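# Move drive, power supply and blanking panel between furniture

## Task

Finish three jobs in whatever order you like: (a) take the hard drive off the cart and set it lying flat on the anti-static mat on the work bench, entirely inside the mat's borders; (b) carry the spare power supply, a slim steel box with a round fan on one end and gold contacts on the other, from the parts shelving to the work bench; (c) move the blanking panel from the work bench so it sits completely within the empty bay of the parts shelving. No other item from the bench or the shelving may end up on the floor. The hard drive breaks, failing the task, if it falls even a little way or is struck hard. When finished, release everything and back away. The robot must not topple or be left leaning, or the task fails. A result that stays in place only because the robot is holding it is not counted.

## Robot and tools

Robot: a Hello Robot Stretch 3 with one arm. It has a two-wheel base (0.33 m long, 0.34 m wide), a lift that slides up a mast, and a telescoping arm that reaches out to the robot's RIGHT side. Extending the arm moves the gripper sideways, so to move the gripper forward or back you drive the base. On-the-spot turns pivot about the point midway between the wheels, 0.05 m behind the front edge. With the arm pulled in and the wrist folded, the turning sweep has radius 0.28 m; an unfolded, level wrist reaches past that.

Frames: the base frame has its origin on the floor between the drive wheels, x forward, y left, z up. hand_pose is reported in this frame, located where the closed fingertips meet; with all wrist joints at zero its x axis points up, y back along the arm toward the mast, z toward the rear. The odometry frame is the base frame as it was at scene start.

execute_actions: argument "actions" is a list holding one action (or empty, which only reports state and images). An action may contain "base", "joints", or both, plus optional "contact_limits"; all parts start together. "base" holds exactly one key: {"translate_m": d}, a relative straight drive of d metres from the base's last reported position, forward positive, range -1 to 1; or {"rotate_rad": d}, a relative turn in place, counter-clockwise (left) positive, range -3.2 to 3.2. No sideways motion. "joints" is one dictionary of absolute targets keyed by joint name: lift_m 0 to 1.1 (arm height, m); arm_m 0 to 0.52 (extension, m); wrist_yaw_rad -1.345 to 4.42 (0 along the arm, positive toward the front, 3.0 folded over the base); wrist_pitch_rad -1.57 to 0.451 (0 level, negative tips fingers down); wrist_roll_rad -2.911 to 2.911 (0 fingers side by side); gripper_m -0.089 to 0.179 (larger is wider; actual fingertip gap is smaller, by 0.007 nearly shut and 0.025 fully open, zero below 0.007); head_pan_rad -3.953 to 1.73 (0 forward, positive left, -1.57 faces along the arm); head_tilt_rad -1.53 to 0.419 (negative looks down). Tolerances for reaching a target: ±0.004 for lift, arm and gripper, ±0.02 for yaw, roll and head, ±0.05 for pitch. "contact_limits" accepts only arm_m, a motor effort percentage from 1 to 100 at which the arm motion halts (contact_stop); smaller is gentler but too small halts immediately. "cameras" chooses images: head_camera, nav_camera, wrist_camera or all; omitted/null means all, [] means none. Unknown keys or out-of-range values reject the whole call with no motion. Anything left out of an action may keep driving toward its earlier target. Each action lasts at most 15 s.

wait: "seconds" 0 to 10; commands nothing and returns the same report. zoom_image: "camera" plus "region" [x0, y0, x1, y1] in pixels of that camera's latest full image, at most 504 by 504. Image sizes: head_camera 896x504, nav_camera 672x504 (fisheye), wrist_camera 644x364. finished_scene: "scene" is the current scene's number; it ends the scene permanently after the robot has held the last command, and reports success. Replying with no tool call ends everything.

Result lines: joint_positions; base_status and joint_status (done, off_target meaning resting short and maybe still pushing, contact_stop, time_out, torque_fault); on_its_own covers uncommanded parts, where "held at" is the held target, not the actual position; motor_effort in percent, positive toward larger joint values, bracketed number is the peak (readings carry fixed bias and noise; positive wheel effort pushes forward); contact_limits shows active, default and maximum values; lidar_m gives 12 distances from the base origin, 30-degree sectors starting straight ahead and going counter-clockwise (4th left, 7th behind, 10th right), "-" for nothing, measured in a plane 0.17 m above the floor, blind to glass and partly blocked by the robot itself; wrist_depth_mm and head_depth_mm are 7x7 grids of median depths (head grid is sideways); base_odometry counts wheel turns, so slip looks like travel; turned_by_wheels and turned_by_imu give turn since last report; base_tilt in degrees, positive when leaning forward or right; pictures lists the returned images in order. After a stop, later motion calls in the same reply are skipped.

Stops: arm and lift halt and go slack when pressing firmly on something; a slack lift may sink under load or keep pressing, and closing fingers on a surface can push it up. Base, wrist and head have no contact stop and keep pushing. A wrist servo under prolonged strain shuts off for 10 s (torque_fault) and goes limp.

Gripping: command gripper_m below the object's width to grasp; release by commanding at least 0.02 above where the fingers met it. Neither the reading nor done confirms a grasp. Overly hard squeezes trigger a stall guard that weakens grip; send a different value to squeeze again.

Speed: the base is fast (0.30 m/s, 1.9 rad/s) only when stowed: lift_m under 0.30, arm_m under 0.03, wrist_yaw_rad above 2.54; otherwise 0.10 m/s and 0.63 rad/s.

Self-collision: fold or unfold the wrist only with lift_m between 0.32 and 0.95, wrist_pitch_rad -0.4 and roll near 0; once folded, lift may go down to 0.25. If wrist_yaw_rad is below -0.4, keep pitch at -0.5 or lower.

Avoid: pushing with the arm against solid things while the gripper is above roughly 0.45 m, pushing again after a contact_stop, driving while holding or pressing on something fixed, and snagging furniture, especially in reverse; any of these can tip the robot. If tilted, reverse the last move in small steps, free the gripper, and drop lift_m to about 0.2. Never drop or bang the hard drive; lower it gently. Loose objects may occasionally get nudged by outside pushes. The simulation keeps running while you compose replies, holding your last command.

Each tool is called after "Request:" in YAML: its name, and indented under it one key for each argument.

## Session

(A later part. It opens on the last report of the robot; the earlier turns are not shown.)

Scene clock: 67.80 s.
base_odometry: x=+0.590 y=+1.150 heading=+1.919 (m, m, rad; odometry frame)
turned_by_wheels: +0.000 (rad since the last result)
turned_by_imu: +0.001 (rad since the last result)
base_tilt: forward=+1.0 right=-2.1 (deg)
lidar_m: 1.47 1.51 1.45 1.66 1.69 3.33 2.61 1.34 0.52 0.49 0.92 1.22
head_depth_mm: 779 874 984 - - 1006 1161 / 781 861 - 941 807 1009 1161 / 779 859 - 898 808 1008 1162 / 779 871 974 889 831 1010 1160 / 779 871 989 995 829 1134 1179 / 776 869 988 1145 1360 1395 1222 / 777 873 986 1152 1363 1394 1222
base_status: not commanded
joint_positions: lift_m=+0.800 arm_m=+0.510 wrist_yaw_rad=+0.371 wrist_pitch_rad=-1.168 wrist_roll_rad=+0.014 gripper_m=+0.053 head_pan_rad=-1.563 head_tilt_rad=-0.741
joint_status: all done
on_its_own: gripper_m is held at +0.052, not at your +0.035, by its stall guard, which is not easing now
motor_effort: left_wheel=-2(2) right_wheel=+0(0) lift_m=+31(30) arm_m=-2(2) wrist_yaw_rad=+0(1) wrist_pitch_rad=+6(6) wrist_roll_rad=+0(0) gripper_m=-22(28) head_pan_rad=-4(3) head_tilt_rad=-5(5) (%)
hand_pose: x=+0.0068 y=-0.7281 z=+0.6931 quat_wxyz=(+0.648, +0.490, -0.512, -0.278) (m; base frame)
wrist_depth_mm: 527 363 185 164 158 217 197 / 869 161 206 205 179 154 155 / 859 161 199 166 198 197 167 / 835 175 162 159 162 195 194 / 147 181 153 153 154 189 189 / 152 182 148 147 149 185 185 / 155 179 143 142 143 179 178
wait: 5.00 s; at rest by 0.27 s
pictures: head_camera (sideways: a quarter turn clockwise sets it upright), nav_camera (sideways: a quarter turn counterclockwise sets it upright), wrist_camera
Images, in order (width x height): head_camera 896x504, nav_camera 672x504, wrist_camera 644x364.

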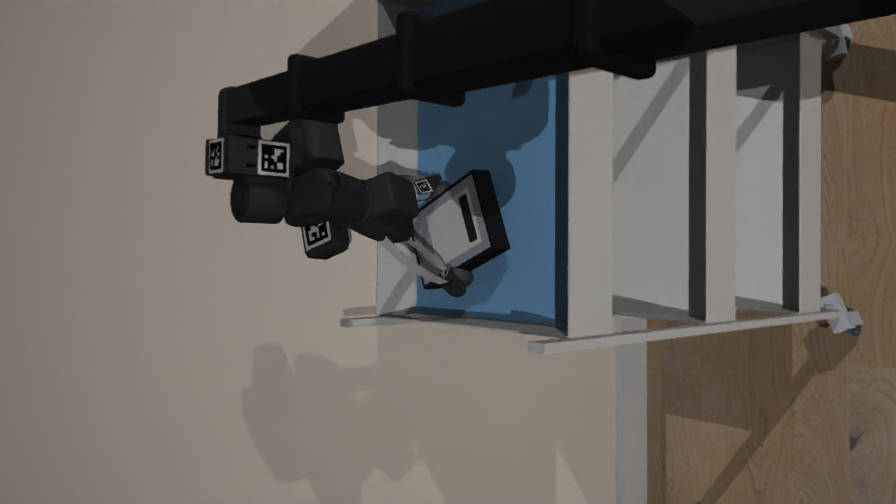

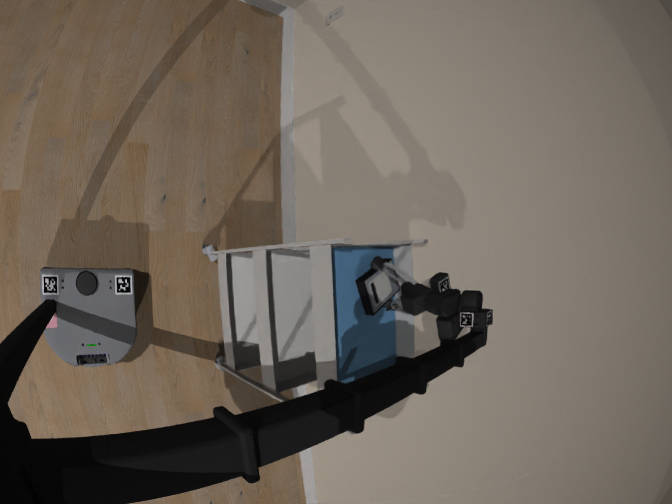

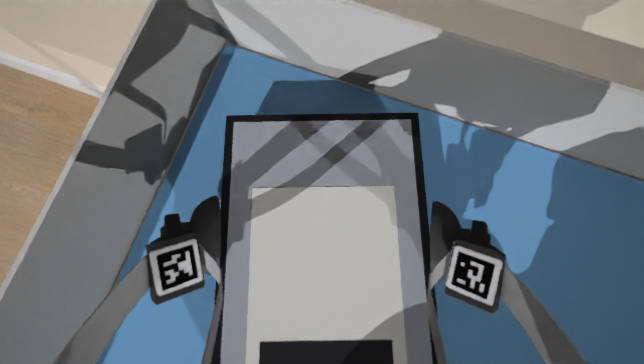

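Settles at 22%; slightly tilted. Check whether it keeps creeping.

Request:
wait:
  seconds: 8

Scene clock: 76.00 s.
base_odometry: x=+0.590 y=+1.150 heading=+1.919 (m, m, rad; odometry frame)
turned_by_wheels: +0.000 (rad since the last result)
turned_by_imu: +0.002 (rad since the last result)
base_tilt: forward=+1.1 right=-2.0 (deg)
lidar_m: 1.47 1.51 1.44 1.66 1.69 3.33 2.61 1.34 0.52 0.49 0.92 1.22
head_depth_mm: 776 871 984 - - 1007 1165 / 779 856 - 941 810 1003 1163 / 780 856 - 900 806 1004 1159 / 778 869 972 895 830 1003 1157 / 777 868 993 998 830 1129 1177 / 777 873 986 1144 1361 1396 1212 / 777 868 988 1143 1357 1393 1216
base_status: not commanded
joint_positions: lift_m=+0.800 arm_m=+0.510 wrist_yaw_rad=+0.371 wrist_pitch_rad=-1.168 wrist_roll_rad=+0.014 gripper_m=+0.053 head_pan_rad=-1.563 head_tilt_rad=-0.741
joint_status: all done
on_its_own: gripper_m is held at +0.052, not at your +0.035, by its stall guard, which is not easing now
motor_effort: left_wheel=-2(2) right_wheel=+1(0) lift_m=+30(30) arm_m=-3(2) wrist_yaw_rad=-2(1) wrist_pitch_rad=+6(6) wrist_roll_rad=+0(0) gripper_m=-21(28) head_pan_rad=-3(3) head_tilt_rad=-5(5) (%)
hand_pose: x=+0.0068 y=-0.7281 z=+0.6931 quat_wxyz=(+0.648, +0.490, -0.512, -0.278) (m; base frame)
wrist_depth_mm: 532 365 184 165 158 216 196 / 872 161 206 205 179 155 155 / 864 161 198 166 199 198 167 / 841 175 163 159 162 195 194 / 148 181 153 153 153 189 188 / 151 182 148 147 148 185 184 / 155 180 144 143 144 179 180
wait: 8.00 s; at rest by 0.07 s
pictures: head_camera (sideways: a quarter turn clockwise sets it upright), nav_camera (sideways: a quarter turn counterclockwise sets it upright), wrist_camera
Images, in order (width x height): head_camera 896x504, nav_camera 672x504, wrist_camera 644x364.

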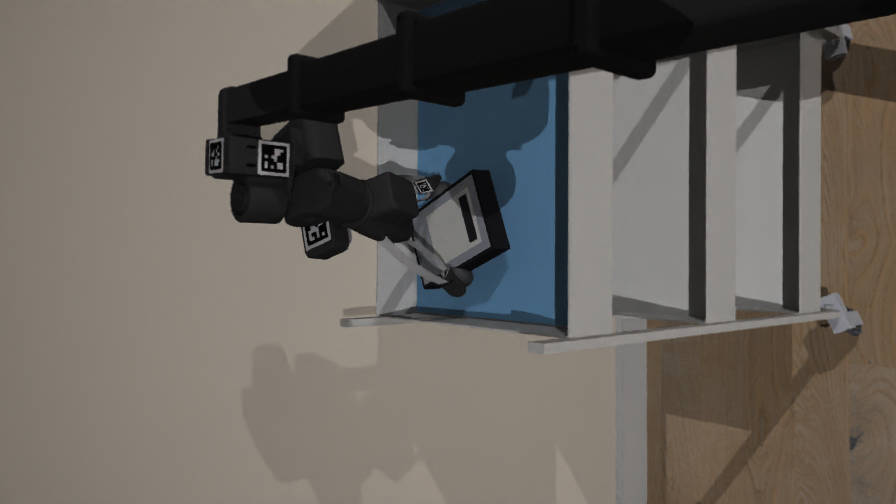

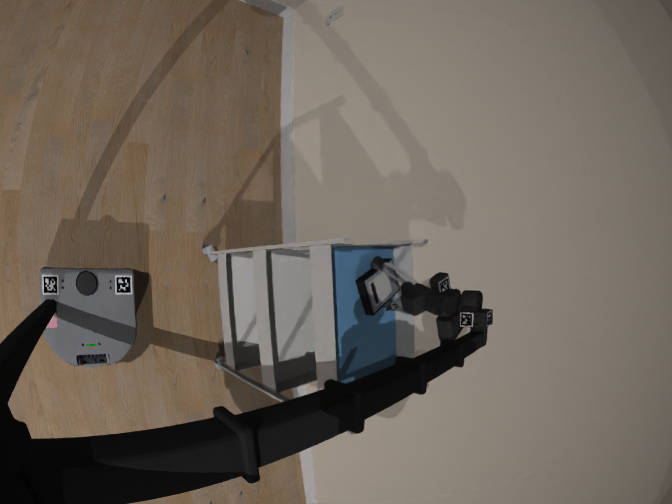

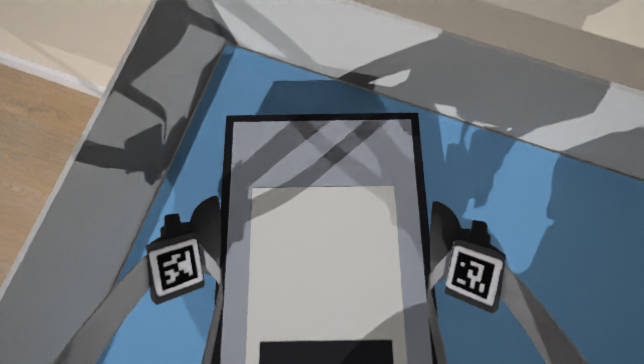

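Request:
execute_actions:
  actions:
    - {"joints":{"lift_m":0.95}}
  cameras: ["wrist_camera"]

Request:
execute_actions:
  actions:
    - {"joints":{"lift_m":1.08,"arm_m":0.05},"base":{"rotate_rad":-0.63}}
  cameras: ["wrist_camera"]

Request:
execute_actions:
  actions:
    - {"joints":{"head_pan_rad":-2.6,"head_tilt_rad":-0.5},"base":{"translate_m":-1.0}}
  cameras: ["wrist_camera"]

Request:
execute_actions:
  actions:
    - {"base":{"translate_m":-1.0}}

Scene clock: 79.17 s.
base_odometry: x=+0.590 y=+1.150 heading=+1.919 (m, m, rad; odometry frame)
turned_by_wheels: +0.000 (rad since the last result)
turned_by_imu: +0.001 (rad since the last result)
base_tilt: forward=+1.0 right=-2.0 (deg)
lidar_m: 1.47 1.51 1.44 1.65 1.69 3.32 2.62 1.35 0.52 0.49 0.92 1.22
head_depth_mm: 757 - 1017 955 811 1006 1164 / 753 886 989 958 807 1008 1163 / 757 - 952 927 809 1006 1157 / 778 865 844 926 830 1009 1158 / 778 870 980 998 832 1130 1178 / 775 869 989 1145 1361 1397 1217 / 778 870 990 1140 1367 1385 1223
base_status: not commanded
joint_positions: lift_m=+0.950 arm_m=+0.510 wrist_yaw_rad=+0.371 wrist_pitch_rad=-1.169 wrist_roll_rad=+0.014 gripper_m=+0.053 head_pan_rad=-1.563 head_tilt_rad=-0.741
joint_status: all done
on_its_own: gripper_m is held at +0.052, not at your +0.035, by its stall guard, which is not easing now
motor_effort: left_wheel=-2(2) right_wheel=+0(0) lift_m=+31(31) arm_m=-1(2) wrist_yaw_rad=+0(1) wrist_pitch_rad=+6(6) wrist_roll_rad=+0(0) gripper_m=-22(22) head_pan_rad=-3(4) head_tilt_rad=-5(5) (%)
hand_pose: x=+0.0067 y=-0.7280 z=+0.8431 quat_wxyz=(+0.648, +0.490, -0.512, -0.278) (m; base frame)
wrist_depth_mm: 532 411 339 284 247 220 196 / 964 624 439 375 313 267 234 / - - 316 166 350 346 292 / - - 163 160 161 344 375 / 944 980 154 153 154 335 329 / 931 946 148 147 148 327 325 / 918 313 143 142 144 315 317
pictures: wrist_camera
Images, in order (width x height): wrist_camera 644x364.

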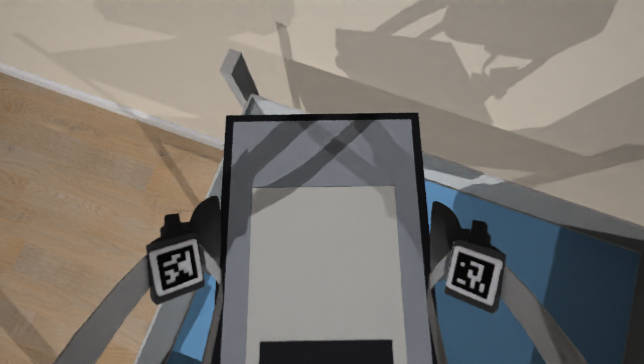

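Scene clock: 83.73 s.
base_odometry: x=+0.590 y=+1.150 heading=+1.289 (m, m, rad; odometry frame)
turned_by_wheels: -0.630 (rad since the last result)
turned_by_imu: -0.617 (rad since the last result)
base_tilt: forward=+1.0 right=-2.0 (deg)
lidar_m: 1.12 1.47 1.49 1.44 1.65 1.66 3.36 2.61 1.53 0.54 0.50 0.49
head_depth_mm: - - - - 1576 1407 1227 / - - - - - 326 1228 / 1065 - - - - 321 1198 / 978 1094 - 1381 363 321 1162 / 915 1018 1129 923 393 346 1197 / 860 951 1044 948 813 981 1155 / 812 893 983 949 785 963 1078
base_status: done
joint_positions: lift_m=+1.080 arm_m=+0.050 wrist_yaw_rad=+0.370 wrist_pitch_rad=-1.170 wrist_roll_rad=+0.014 gripper_m=+0.053 head_pan_rad=-1.563 head_tilt_rad=-0.741
joint_status: all done
on_its_own: gripper_m is held at +0.052, not at your +0.035, by its stall guard, which is not easing now
motor_effort: left_wheel=+0(7) right_wheel=-3(13) lift_m=+31(31) arm_m=-3(6) wrist_yaw_rad=+0(1) wrist_pitch_rad=+6(6) wrist_roll_rad=+0(0) gripper_m=-21(22) head_pan_rad=-3(3) head_tilt_rad=-5(5) (%)
hand_pose: x=+0.0066 y=-0.2679 z=+0.9730 quat_wxyz=(+0.648, +0.490, -0.512, -0.279) (m; base frame)
wrist_depth_mm: 767 524 525 524 - - - / 896 478 510 777 - - - / - - 708 166 - - - / - - 162 160 162 - - / - - 153 153 154 - - / - - 148 147 149 - - / - - 144 142 143 - -
pictures: wrist_camera
Images, in order (width x height): wrist_camera 644x364.

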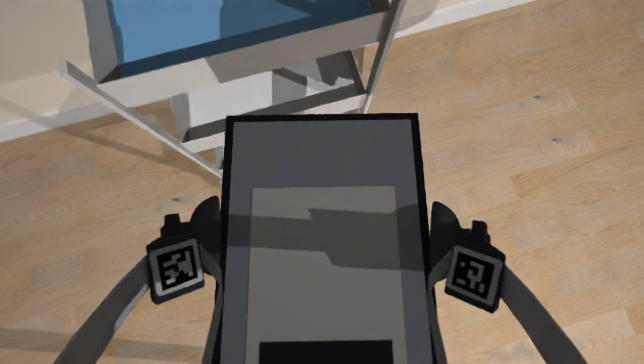

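Scene clock: 94.90 s.
base_odometry: x=+0.313 y=+0.189 heading=+1.289 (m, m, rad; odometry frame)
turned_by_wheels: +0.000 (rad since the last result)
turned_by_imu: -0.001 (rad since the last result)
base_tilt: forward=+1.1 right=-2.0 (deg)
lidar_m: 1.39 2.25 1.83 1.12 1.02 1.03 2.35 1.73 2.54 1.68 1.53 1.19
head_depth_mm: - - - - 1982 1686 1413 / - - - - 1972 1697 1405 / - - - - 2040 1687 1390 / - - - - 2103 1677 1389 / - - - - 2113 1671 1393 / - - - 2575 2115 1677 1390 / - - - 2693 2110 1673 1387
base_status: done
joint_positions: lift_m=+1.080 arm_m=+0.050 wrist_yaw_rad=+0.370 wrist_pitch_rad=-1.170 wrist_roll_rad=+0.014 gripper_m=+0.053 head_pan_rad=-2.593 head_tilt_rad=-0.507
joint_status: all done
on_its_own: gripper_m is held at +0.052, not at your +0.035, by its stall guard, which is not easing now
motor_effort: left_wheel=+1(0) right_wheel=-4(8) lift_m=+31(30) arm_m=-3(3) wrist_yaw_rad=-1(0) wrist_pitch_rad=+6(7) wrist_roll_rad=+0(0) gripper_m=-21(21) head_pan_rad=-3(45) head_tilt_rad=+5(30) (%)
hand_pose: x=+0.0066 y=-0.2679 z=+0.9730 quat_wxyz=(+0.648, +0.490, -0.512, -0.279) (m; base frame)
wrist_depth_mm: - - - - - - - / - - - - - - - / - - - 166 - - - / - - 162 160 163 - - / - - 154 154 153 - - / - - 148 147 148 - - / - - 143 142 143 - -
pictures: wrist_camera
Images, in order (width x height): wrist_camera 644x364.

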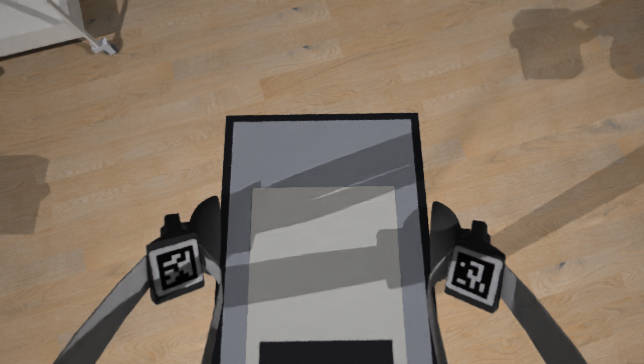

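Scene clock: 106.07 s.
base_odometry: x=+0.035 y=-0.772 heading=+1.290 (m, m, rad; odometry frame)
turned_by_wheels: +0.000 (rad since the last result)
turned_by_imu: -0.001 (rad since the last result)
base_tilt: forward=+1.1 right=-2.1 (deg)
lidar_m: 2.16 2.57 0.67 0.55 0.94 1.63 1.35 1.60 1.05 2.15 2.16 2.12
head_depth_mm: - - - - 1991 1690 1399 / - - - - 1983 1694 1391 / - - - - 2025 1687 1408 / - - - - 1982 1679 1392 / - - - - 1947 1678 1389 / - - - 1978 2031 1669 1389 / - - - 1925 2007 1679 1389
base_status: done
joint_positions: lift_m=+1.080 arm_m=+0.050 wrist_yaw_rad=+0.370 wrist_pitch_rad=-1.170 wrist_roll_rad=+0.014 gripper_m=+0.053 head_pan_rad=-2.593 head_tilt_rad=-0.507
joint_status: not commanded
on_its_own: gripper_m is held at +0.052, not at your +0.035, by its stall guard, which is not easing now
motor_effort: left_wheel=+1(2) right_wheel=-3(8) lift_m=+30(30) arm_m=-4(3) wrist_yaw_rad=+0(0) wrist_pitch_rad=+6(7) wrist_roll_rad=+0(1) gripper_m=-21(21) head_pan_rad=-3(3) head_tilt_rad=+5(5) (%)
hand_pose: x=+0.0066 y=-0.2679 z=+0.9730 quat_wxyz=(+0.648, +0.490, -0.512, -0.279) (m; base frame)
wrist_depth_mm: - - - - - - - / - - - - - - - / - - - 166 - - - / - - 162 159 162 - - / - - 154 153 153 - - / - - 148 147 149 - - / - - 144 142 143 - -
pictures: head_camera (sideways: a quarter turn clockwise sets it upright), nav_camera (sideways: a quarter turn counterclockwise sets it upright), wrist_camera
Images, in order (width x height): head_camera 896x504, nav_camera 672x504, wrist_camera 644x364.

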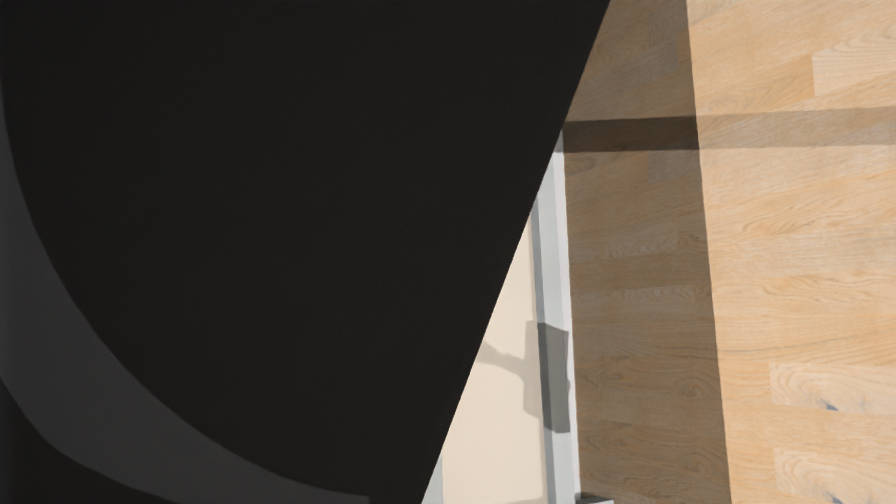

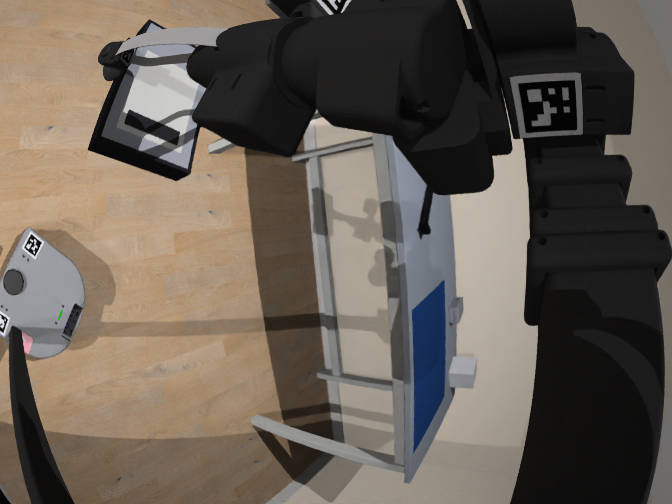

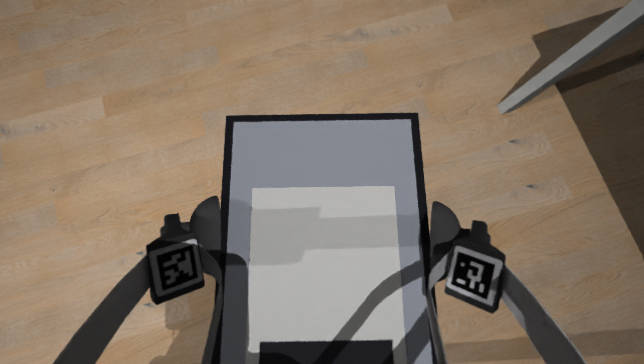

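Request:
execute_actions:
  actions:
    - {"base":{"translate_m":-0.63},"joints":{"lift_m":1.1,"arm_m":0.02}}
  cameras: []

Request:
execute_actions:
  actions:
    - {"base":{"rotate_rad":-0.94},"joints":{"head_pan_rad":-1.4,"head_tilt_rad":-0.6}}

Scene clock: 114.43 s.
base_odometry: x=-0.140 y=-1.377 heading=+1.290 (m, m, rad; odometry frame)
turned_by_wheels: +0.000 (rad since the last result)
turned_by_imu: -0.001 (rad since the last result)
base_tilt: forward=+0.9 right=-1.9 (deg)
lidar_m: 2.73 0.87 0.88 1.08 1.22 1.22 0.72 1.13 1.14 0.98 2.53 2.57
head_depth_mm: - - - 832 618 1649 1408 / - - 1070 830 614 1594 1405 / - - 1107 824 613 1563 1404 / - - 1101 822 610 1549 1387 / - - 1039 821 607 1537 1399 / - - 1163 814 607 1495 1390 / - - 1187 811 606 1464 1391
base_status: done
joint_positions: lift_m=+1.100 arm_m=+0.020 wrist_yaw_rad=+0.370 wrist_pitch_rad=-1.170 wrist_roll_rad=+0.014 gripper_m=+0.053 head_pan_rad=-2.593 head_tilt_rad=-0.507
joint_status: all done
on_its_own: gripper_m is held at +0.052, not at your +0.035, by its stall guard, which is not easing now
motor_effort: left_wheel=+1(2) right_wheel=-4(8) lift_m=+30(31) arm_m=-3(1) wrist_yaw_rad=+0(0) wrist_pitch_rad=+6(6) wrist_roll_rad=+0(0) gripper_m=-22(22) head_pan_rad=-3(3) head_tilt_rad=+5(5) (%)
hand_pose: x=+0.0066 y=-0.2379 z=+0.9930 quat_wxyz=(+0.648, +0.490, -0.512, -0.279) (m; base frame)
wrist_depth_mm: - - - - - - 293 / - - - - - - 348 / - - - 166 - - - / - - 162 160 162 - - / - - 154 153 154 - - / - - 148 147 148 - - / - - 143 142 143 - -
pictures: none
No camera images: the call's "cameras" was empty. Leave "cameras" out to get every camera's image.

Scene clock: 116.87 s.
base_odometry: x=-0.140 y=-1.377 heading=+0.350 (m, m, rad; odometry frame)
turned_by_wheels: -0.940 (rad since the last result)
turned_by_imu: -0.923 (rad since the last result)
base_tilt: forward=+0.9 right=-2.2 (deg)
lidar_m: 2.53 2.62 2.90 0.87 0.89 1.18 1.22 0.74 0.72 1.13 1.16 0.98
head_depth_mm: 1052 1146 - - - - - / 1065 1158 995 - - - 297 / 1077 1167 989 - 568 - 297 / 1088 1197 983 703 582 996 297 / 1106 1214 981 697 601 1551 1259 / 1123 1230 975 699 602 1546 1311 / 1143 1251 972 699 600 1553 1317
base_status: done
joint_positions: lift_m=+1.100 arm_m=+0.020 wrist_yaw_rad=+0.370 wrist_pitch_rad=-1.170 wrist_roll_rad=+0.014 gripper_m=+0.053 head_pan_rad=-1.407 head_tilt_rad=-0.592
joint_status: all done
on_its_own: gripper_m is held at +0.052, not at your +0.035, by its stall guard, which is not easing now
motor_effort: left_wheel=+1(5) right_wheel=-4(8) lift_m=+30(30) arm_m=-3(3) wrist_yaw_rad=+0(0) wrist_pitch_rad=+7(6) wrist_roll_rad=+0(0) gripper_m=-22(22) head_pan_rad=+3(45) head_tilt_rad=-4(17) (%)
hand_pose: x=+0.0066 y=-0.2379 z=+0.9930 quat_wxyz=(+0.648, +0.490, -0.512, -0.279) (m; base frame)
wrist_depth_mm: - - - - 359 277 271 / - - - - - - 348 / - - - 166 - - - / - - 162 159 162 - 765 / - - 153 153 153 - - / - - 148 147 148 - - / - - 143 142 143 - -
pictures: head_camera (sideways: a quarter turn clockwise sets it upright), nav_camera (sideways: a quarter turn counterclockwise sets it upright), wrist_camera
Images, in order (width x height): head_camera 896x504, nav_camera 672x504, wrist_camera 644x364.

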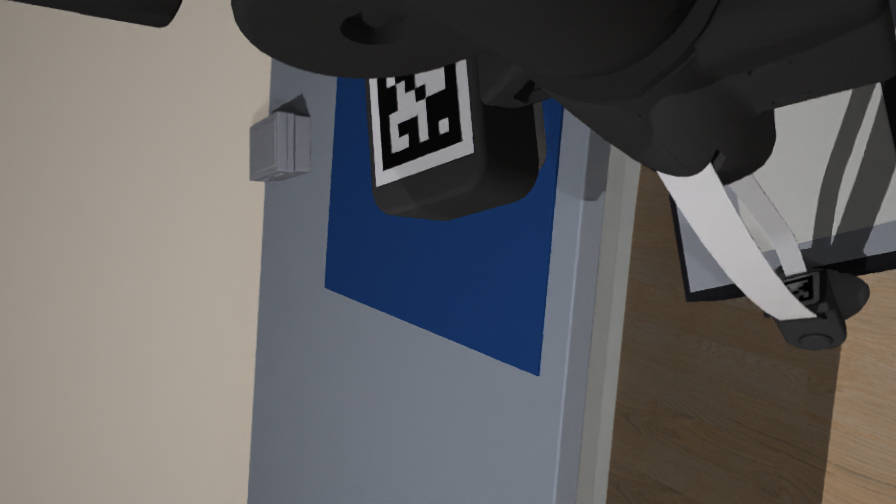

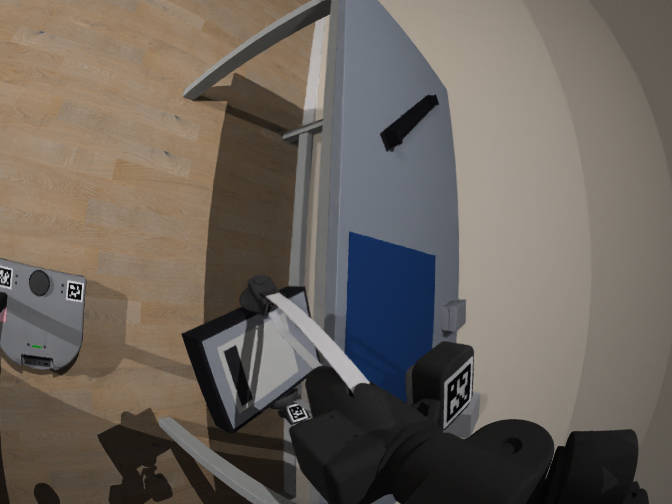

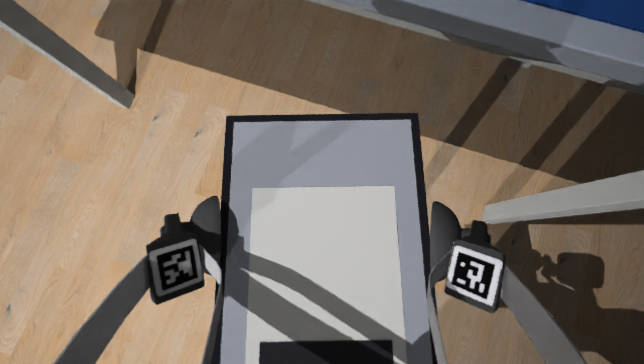

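Request:
execute_actions:
  actions:
    - {"joints":{"arm_m":0.43}}

Scene clock: 123.80 s.
base_odometry: x=-0.140 y=-1.377 heading=+0.350 (m, m, rad; odometry frame)
turned_by_wheels: +0.000 (rad since the last result)
turned_by_imu: +0.002 (rad since the last result)
base_tilt: forward=+1.0 right=-2.1 (deg)
lidar_m: 2.53 2.62 2.91 0.87 0.89 1.18 1.22 0.74 0.72 1.13 1.16 0.98
head_depth_mm: - - 995 654 568 1524 1331 / 1057 1146 936 627 565 1568 1323 / 1081 1175 989 675 583 1556 1318 / 1087 1190 981 700 583 1552 1326 / 1104 1209 978 701 599 1553 1310 / 1118 1223 976 700 602 1547 1308 / 1137 1243 973 696 601 1557 1311
base_status: not commanded
joint_positions: lift_m=+1.100 arm_m=+0.430 wrist_yaw_rad=+0.370 wrist_pitch_rad=-1.170 wrist_roll_rad=+0.014 gripper_m=+0.053 head_pan_rad=-1.407 head_tilt_rad=-0.592
joint_status: all done
on_its_own: gripper_m is held at +0.052, not at your +0.035, by its stall guard, which is not easing now
motor_effort: left_wheel=+1(1) right_wheel=-4(4) lift_m=+30(30) arm_m=+3(1) wrist_yaw_rad=+0(0) wrist_pitch_rad=+6(7) wrist_roll_rad=+0(0) gripper_m=-22(21) head_pan_rad=+3(3) head_tilt_rad=-4(4) (%)
hand_pose: x=+0.0065 y=-0.6474 z=+0.9930 quat_wxyz=(+0.648, +0.490, -0.512, -0.279) (m; base frame)
wrist_depth_mm: 269 268 267 268 268 268 268 / 261 258 259 259 259 259 260 / 254 252 247 166 246 252 252 / 245 244 162 160 162 244 244 / 236 236 153 153 153 237 237 / 230 231 149 148 148 231 229 / 225 224 143 142 143 223 224
pictures: head_camera (sideways: a quarter turn clockwise sets it upright), nav_camera (sideways: a quarter turn counterclockwise sets it upright), wrist_camera
Images, in order (width x height): head_camera 896x504, nav_camera 672x504, wrist_camera 644x364.

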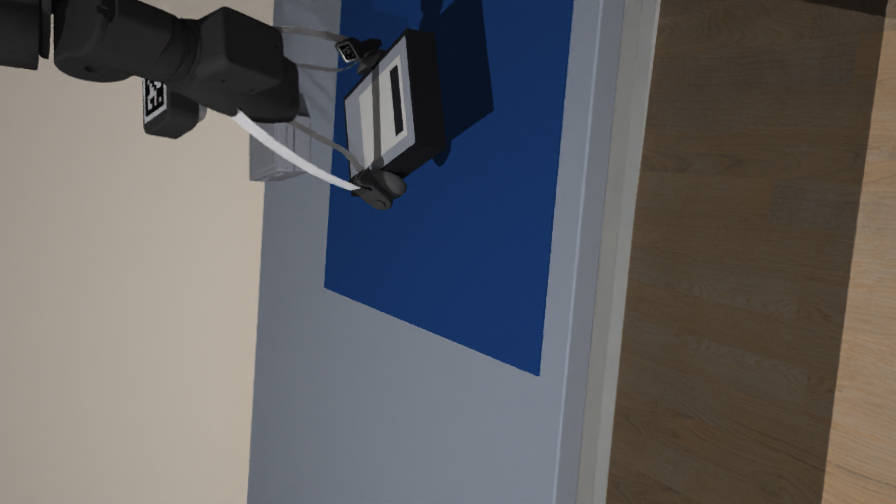

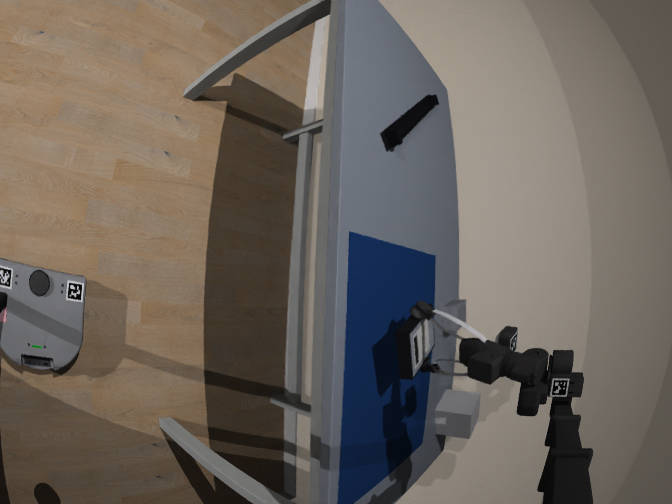

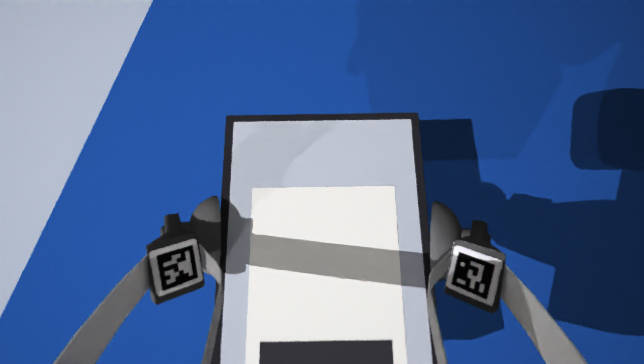

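Request:
execute_actions:
  actions:
    - {"joints":{"lift_m":1.054}}
  cameras: []

Request:
execute_actions:
  actions:
    - {"joints":{"lift_m":1.046}}
  cameras: []

Scene clock: 127.03 s.
base_odometry: x=-0.140 y=-1.377 heading=+0.350 (m, m, rad; odometry frame)
turned_by_wheels: +0.000 (rad since the last result)
turned_by_imu: +0.001 (rad since the last result)
base_tilt: forward=+1.0 right=-1.9 (deg)
lidar_m: 2.53 2.62 2.91 0.87 0.89 1.18 1.22 0.74 0.72 1.13 1.15 0.98
head_depth_mm: 1022 - 939 677 567 1520 1328 / 1061 1142 887 628 567 1562 1326 / 1076 1168 990 651 585 1563 1320 / 1084 1191 988 699 581 1552 1317 / 1103 1211 978 699 599 1551 1317 / 1124 1227 975 700 601 1553 1310 / 1138 1251 970 698 602 1549 1313
base_status: not commanded
joint_positions: lift_m=+1.054 arm_m=+0.430 wrist_yaw_rad=+0.370 wrist_pitch_rad=-1.170 wrist_roll_rad=+0.014 gripper_m=+0.053 head_pan_rad=-1.407 head_tilt_rad=-0.592
joint_status: all done
on_its_own: gripper_m is held at +0.052, not at your +0.035, by its stall guard, which is not easing now
motor_effort: left_wheel=+1(1) right_wheel=-4(4) lift_m=+24(23) arm_m=+2(3) wrist_yaw_rad=+1(0) wrist_pitch_rad=+6(7) wrist_roll_rad=+0(0) gripper_m=-22(22) head_pan_rad=+3(3) head_tilt_rad=-4(4) (%)
hand_pose: x=+0.0065 y=-0.6474 z=+0.9474 quat_wxyz=(+0.648, +0.490, -0.512, -0.279) (m; base frame)
wrist_depth_mm: 219 217 217 217 217 218 218 / 211 211 211 210 210 211 210 / 204 205 202 166 201 203 204 / 197 198 162 159 162 199 198 / 192 192 154 153 154 193 192 / 187 186 148 148 149 187 187 / 182 182 143 142 143 182 181
pictures: none
No camera images: the call's "cameras" was empty. Leave "cameras" out to get every camera's image.

Scene clock: 127.73 s.
base_odometry: x=-0.140 y=-1.377 heading=+0.350 (m, m, rad; odometry frame)
turned_by_wheels: +0.000 (rad since the last result)
turned_by_imu: +0.000 (rad since the last result)
base_tilt: forward=+1.0 right=-2.0 (deg)
lidar_m: 2.53 2.62 2.91 0.87 0.89 1.18 1.22 0.74 0.72 1.13 1.16 0.98
head_depth_mm: 1031 - 942 677 566 1523 1325 / 1059 1142 910 637 567 1553 1319 / 1080 1171 985 649 585 1557 1324 / 1093 1194 986 701 582 1557 1315 / 1101 1211 978 697 600 1546 1308 / 1123 1232 971 700 602 1552 1320 / 1134 1250 973 697 602 1553 1313
base_status: not commanded
joint_positions: lift_m=+1.046 arm_m=+0.430 wrist_yaw_rad=+0.370 wrist_pitch_rad=-1.170 wrist_roll_rad=+0.014 gripper_m=+0.053 head_pan_rad=-1.407 head_tilt_rad=-0.592
joint_status: all done
on_its_own: gripper_m is held at +0.052, not at your +0.035, by its stall guard, which is not easing now
motor_effort: left_wheel=+0(0) right_wheel=-4(4) lift_m=+24(23) arm_m=+2(2) wrist_yaw_rad=+0(0) wrist_pitch_rad=+7(6) wrist_roll_rad=+0(0) gripper_m=-22(22) head_pan_rad=+3(3) head_tilt_rad=-5(4) (%)
hand_pose: x=+0.0065 y=-0.6474 z=+0.9393 quat_wxyz=(+0.648, +0.490, -0.512, -0.279) (m; base frame)
wrist_depth_mm: 211 208 209 209 209 208 209 / 202 203 202 202 203 202 202 / 196 196 194 167 194 196 195 / 190 190 162 160 162 189 190 / 185 184 154 153 153 185 184 / 179 180 148 147 149 179 180 / 175 175 143 143 143 174 174
pictures: none
No camera images: the call's "cameras" was empty. Leave "cameras" out to get every camera's image.

Request:
execute_actions:
  actions:
    - {"joints":{"lift_m":1.041}}
  cameras: []

Request:
execute_actions:
  actions:
    - {"joints":{"gripper_m":0.14}}
  cameras: []

Request:
execute_actions:
  actions:
    - {"joints":{"lift_m":1.1,"head_pan_rad":-0.95,"head_tilt_rad":-0.5}}

Scene clock: 128.83 s.
base_odometry: x=-0.140 y=-1.377 heading=+0.350 (m, m, rad; odometry frame)
turned_by_wheels: +0.000 (rad since the last result)
turned_by_imu: +0.000 (rad since the last result)
base_tilt: forward=+1.0 right=-1.9 (deg)
lidar_m: 2.53 2.62 2.91 0.87 0.89 1.18 1.22 0.74 0.72 1.13 1.15 0.98
head_depth_mm: 1032 - 939 681 567 1530 1330 / 1061 1143 - 651 567 1564 1321 / 1078 1175 989 650 583 1573 1317 / 1095 1188 983 700 582 1562 1319 / 1109 1210 978 698 600 1547 1313 / 1123 1223 975 700 602 1543 1318 / 1134 1251 972 697 601 1543 1313
base_status: not commanded
joint_positions: lift_m=+1.041 arm_m=+0.430 wrist_yaw_rad=+0.370 wrist_pitch_rad=-1.170 wrist_roll_rad=+0.014 gripper_m=+0.053 head_pan_rad=-1.407 head_tilt_rad=-0.592
joint_status: all done
on_its_own: gripper_m is held at +0.052, not at your +0.035, by its stall guard, which is not easing now
motor_effort: left_wheel=+1(1) right_wheel=-4(4) lift_m=+23(23) arm_m=+3(3) wrist_yaw_rad=+0(0) wrist_pitch_rad=+6(6) wrist_roll_rad=+0(0) gripper_m=-22(21) head_pan_rad=+2(3) head_tilt_rad=-4(4) (%)
hand_pose: x=+0.0065 y=-0.6474 z=+0.9344 quat_wxyz=(+0.648, +0.490, -0.512, -0.279) (m; base frame)
wrist_depth_mm: 205 204 203 204 203 204 202 / 197 197 196 196 198 197 197 / 191 191 188 163 188 191 190 / 186 185 160 158 159 185 185 / 180 179 153 153 153 180 179 / 174 175 148 148 148 175 174 / 170 170 145 143 144 169 170
pictures: none
No camera images: the call's "cameras" was empty. Leave "cameras" out to get every camera's image.

Scene clock: 130.20 s.
base_odometry: x=-0.140 y=-1.377 heading=+0.350 (m, m, rad; odometry frame)
turned_by_wheels: +0.000 (rad since the last result)
turned_by_imu: +0.000 (rad since the last result)
base_tilt: forward=+0.9 right=-2.0 (deg)
lidar_m: 2.53 2.62 2.91 0.87 0.89 1.18 1.22 0.74 0.72 1.13 1.15 0.98
head_depth_mm: 1033 - 944 679 568 1531 1325 / 1060 1140 843 654 566 1562 1325 / 1075 1175 993 655 585 1561 1320 / 1088 1190 980 701 582 1550 1316 / 1107 1212 980 697 600 1549 1318 / 1122 1232 978 698 603 1555 1312 / 1135 1241 970 698 602 1548 1310
base_status: not commanded
joint_positions: lift_m=+1.041 arm_m=+0.430 wrist_yaw_rad=+0.370 wrist_pitch_rad=-1.158 wrist_roll_rad=+0.014 gripper_m=+0.140 head_pan_rad=-1.407 head_tilt_rad=-0.592
joint_status: all done
motor_effort: left_wheel=+1(1) right_wheel=-3(4) lift_m=+23(23) arm_m=+2(3) wrist_yaw_rad=+0(1) wrist_pitch_rad=+3(6) wrist_roll_rad=+0(0) gripper_m=+0(90) head_pan_rad=+3(3) head_tilt_rad=-4(4) (%)
hand_pose: x=+0.0076 y=-0.6501 z=+0.9354 quat_wxyz=(+0.649, +0.487, -0.515, -0.275) (m; base frame)
wrist_depth_mm: 209 208 208 207 207 208 207 / 200 200 200 200 200 200 201 / 193 193 190 166 192 193 194 / 187 187 163 160 163 187 187 / 181 182 156 155 157 183 181 / 176 174 151 150 151 - 176 / - 171 147 146 147 171 171
pictures: none
No camera images: the call's "cameras" was empty. Leave "cameras" out to get every camera's image.

Scene clock: 131.57 s.
base_odometry: x=-0.140 y=-1.377 heading=+0.350 (m, m, rad; odometry frame)
turned_by_wheels: +0.000 (rad since the last result)
turned_by_imu: +0.000 (rad since the last result)
base_tilt: forward=+1.0 right=-2.2 (deg)
lidar_m: 2.53 2.61 2.91 0.87 0.89 1.18 1.22 0.74 0.72 1.13 1.15 0.98
head_depth_mm: 1105 1178 1218 836 614 570 1403 / 1161 1248 1270 832 618 1549 1406 / 1226 1328 1276 830 615 1644 1401 / 1302 1402 1256 800 659 1675 1391 / 1398 1511 1253 820 705 1672 1386 / 1490 1620 1248 816 1960 1673 1393 / 1598 1751 1849 816 2027 1661 1384
base_status: not commanded
joint_positions: lift_m=+1.100 arm_m=+0.430 wrist_yaw_rad=+0.370 wrist_pitch_rad=-1.157 wrist_roll_rad=+0.014 gripper_m=+0.140 head_pan_rad=-0.957 head_tilt_rad=-0.507
joint_status: all done
motor_effort: left_wheel=+0(0) right_wheel=-3(3) lift_m=+27(29) arm_m=+2(3) wrist_yaw_rad=+0(0) wrist_pitch_rad=+2(2) wrist_roll_rad=+0(0) gripper_m=+0(1) head_pan_rad=+3(29) head_tilt_rad=+5(18) (%)
hand_pose: x=+0.0077 y=-0.6503 z=+0.9942 quat_wxyz=(+0.650, +0.487, -0.515, -0.275) (m; base frame)
wrist_depth_mm: 275 275 271 273 272 272 275 / 266 264 263 265 263 263 264 / 256 255 256 255 255 255 255 / 249 247 244 220 245 247 246 / 238 240 237 213 238 239 238 / 232 230 231 206 228 - 231 / - 224 223 200 221 225 225
pictures: head_camera (sideways: a quarter turn clockwise sets it upright), nav_camera (sideways: a quarter turn counterclockwise sets it upright), wrist_camera
Images, in order (width x height): head_camera 896x504, nav_camera 672x504, wrist_camera 644x364.

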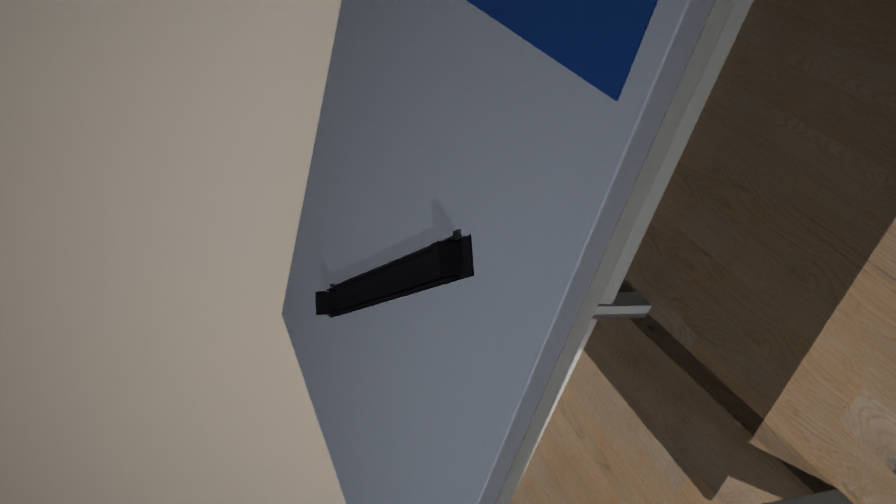

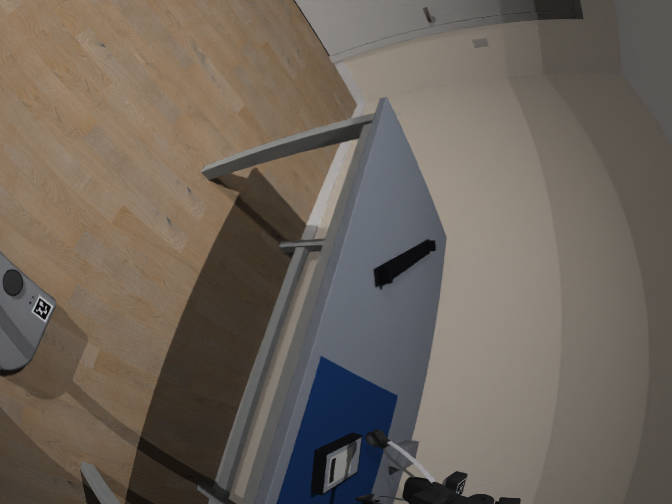

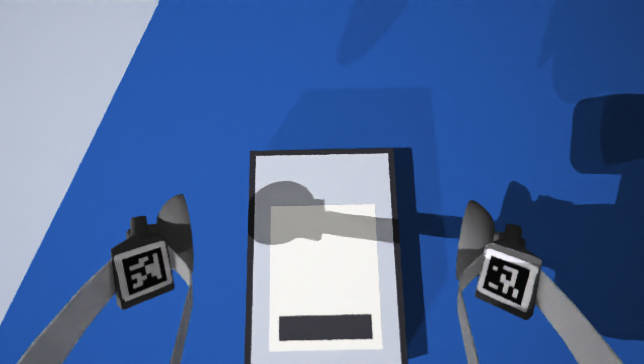

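Request:
zoom_image:
  camera: "head_camera"
  region: [300,180,500,340]

Region (300, 180, 500, 340) of head_camera's 896x504 image, scaled by 2.520, with more detail than that image has; it fills the top 403 rows of this view, and the rest is white.

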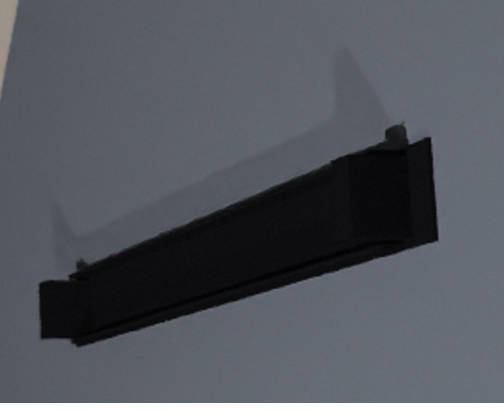

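Request:
execute_actions:
  actions:
    - {"base":{"translate_m":0.475},"joints":{"wrist_pitch_rad":-0.7,"wrist_yaw_rad":0.785,"arm_m":0.48,"gripper_m":0.1,"head_pan_rad":-1.45}}
  cameras: ["head_camera","wrist_camera"]

Request:
execute_actions:
  actions:
    - {"joints":{"lift_m":1.03}}
  cameras: ["head_camera","wrist_camera"]

Scene clock: 139.67 s.
base_odometry: x=+0.306 y=-1.214 heading=+0.350 (m, m, rad; odometry frame)
turned_by_wheels: +0.000 (rad since the last result)
turned_by_imu: +0.003 (rad since the last result)
base_tilt: forward=+0.9 right=-2.0 (deg)
lidar_m: 2.05 2.13 2.38 3.09 1.08 1.21 1.69 1.11 1.16 1.09 0.58 0.59
head_depth_mm: 1005 1142 1176 833 618 524 1400 / 1029 - 1190 833 617 540 1395 / 1050 1150 1141 828 615 536 1404 / 1063 1143 1192 818 613 533 1393 / 1068 1158 1211 822 609 575 1386 / 1081 1164 1218 818 608 584 1382 / 1098 1179 1251 817 607 589 1396
base_status: done
joint_positions: lift_m=+1.100 arm_m=+0.480 wrist_yaw_rad=+0.783 wrist_pitch_rad=-0.715 wrist_roll_rad=+0.014 gripper_m=+0.100 head_pan_rad=-1.443 head_tilt_rad=-0.507
joint_status: all done
motor_effort: left_wheel=+1(4) right_wheel=-3(6) lift_m=+27(26) arm_m=+3(3) wrist_yaw_rad=+3(2) wrist_pitch_rad=+5(5) wrist_roll_rad=+0(0) gripper_m=+0(91) head_pan_rad=-3(32) head_tilt_rad=+5(5) (%)
hand_pose: x=+0.1039 y=-0.7508 z=+1.0524 quat_wxyz=(+0.703, +0.482, -0.523, +0.021) (m; base frame)
wrist_depth_mm: - - 933 549 549 474 407 / - - 459 457 460 478 433 / - 397 399 388 400 401 403 / 347 348 349 351 350 353 354 / 310 312 312 312 314 313 315 / 279 283 277 282 280 282 285 / 257 258 256 257 258 258 260
pictures: head_camera (sideways: a quarter turn clockwise sets it upright), wrist_camera
Images, in order (width x height): head_camera 896x504, wrist_camera 644x364.

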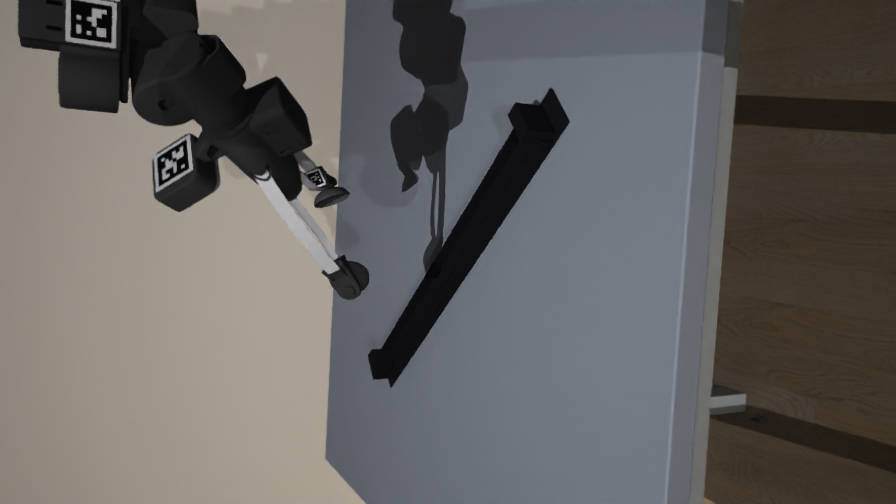

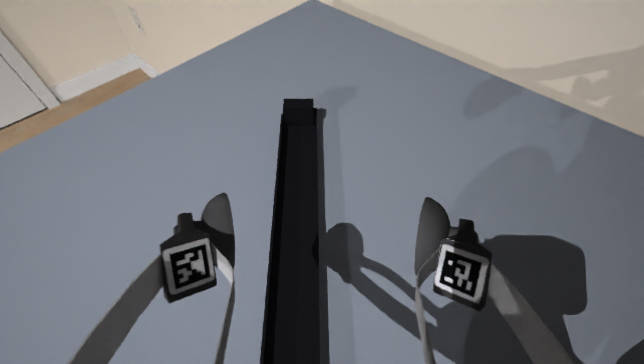

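Scene clock: 141.13 s.
base_odometry: x=+0.306 y=-1.214 heading=+0.350 (m, m, rad; odometry frame)
turned_by_wheels: +0.000 (rad since the last result)
turned_by_imu: +0.000 (rad since the last result)
base_tilt: forward=+1.0 right=-2.1 (deg)
lidar_m: 2.05 2.13 2.39 3.09 1.08 1.21 1.69 1.11 1.17 1.10 0.58 0.59
head_depth_mm: 1031 - 1184 838 619 523 1406 / 1037 1099 - 833 617 537 1401 / 1049 1133 1211 830 616 537 1402 / 1059 1147 1201 789 612 533 1397 / 1069 1159 1213 826 612 575 1390 / 1083 1165 1230 818 610 584 1389 / 1088 1181 1249 815 608 590 1392
base_status: not commanded
joint_positions: lift_m=+1.030 arm_m=+0.480 wrist_yaw_rad=+0.783 wrist_pitch_rad=-0.714 wrist_roll_rad=+0.014 gripper_m=+0.100 head_pan_rad=-1.443 head_tilt_rad=-0.507
joint_status: all done
motor_effort: left_wheel=+1(0) right_wheel=-4(4) lift_m=+20(22) arm_m=+2(3) wrist_yaw_rad=+1(2) wrist_pitch_rad=+5(5) wrist_roll_rad=+0(0) gripper_m=+1(0) head_pan_rad=-4(3) head_tilt_rad=+5(5) (%)
hand_pose: x=+0.1040 y=-0.7509 z=+0.9829 quat_wxyz=(+0.703, +0.481, -0.523, +0.021) (m; base frame)
wrist_depth_mm: - - 413 414 415 427 404 / 344 347 346 341 348 352 353 / 298 300 301 299 301 304 304 / 263 264 264 264 266 267 269 / 234 236 234 236 237 238 239 / 212 213 209 213 212 215 216 / 193 194 195 195 196 195 196
pictures: head_camera (sideways: a quarter turn clockwise sets it upright), wrist_camera
Images, in order (width x height): head_camera 896x504, wrist_camera 644x364.

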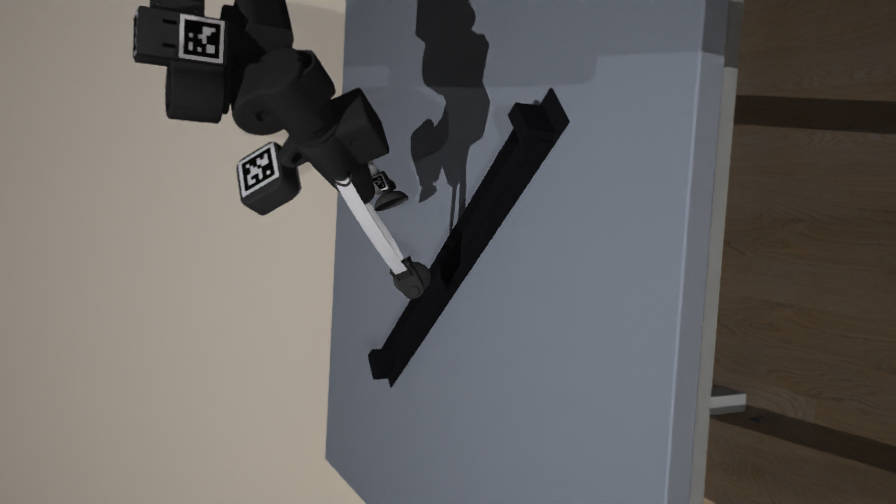

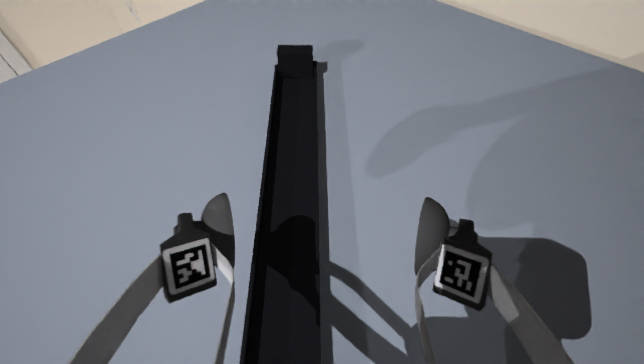

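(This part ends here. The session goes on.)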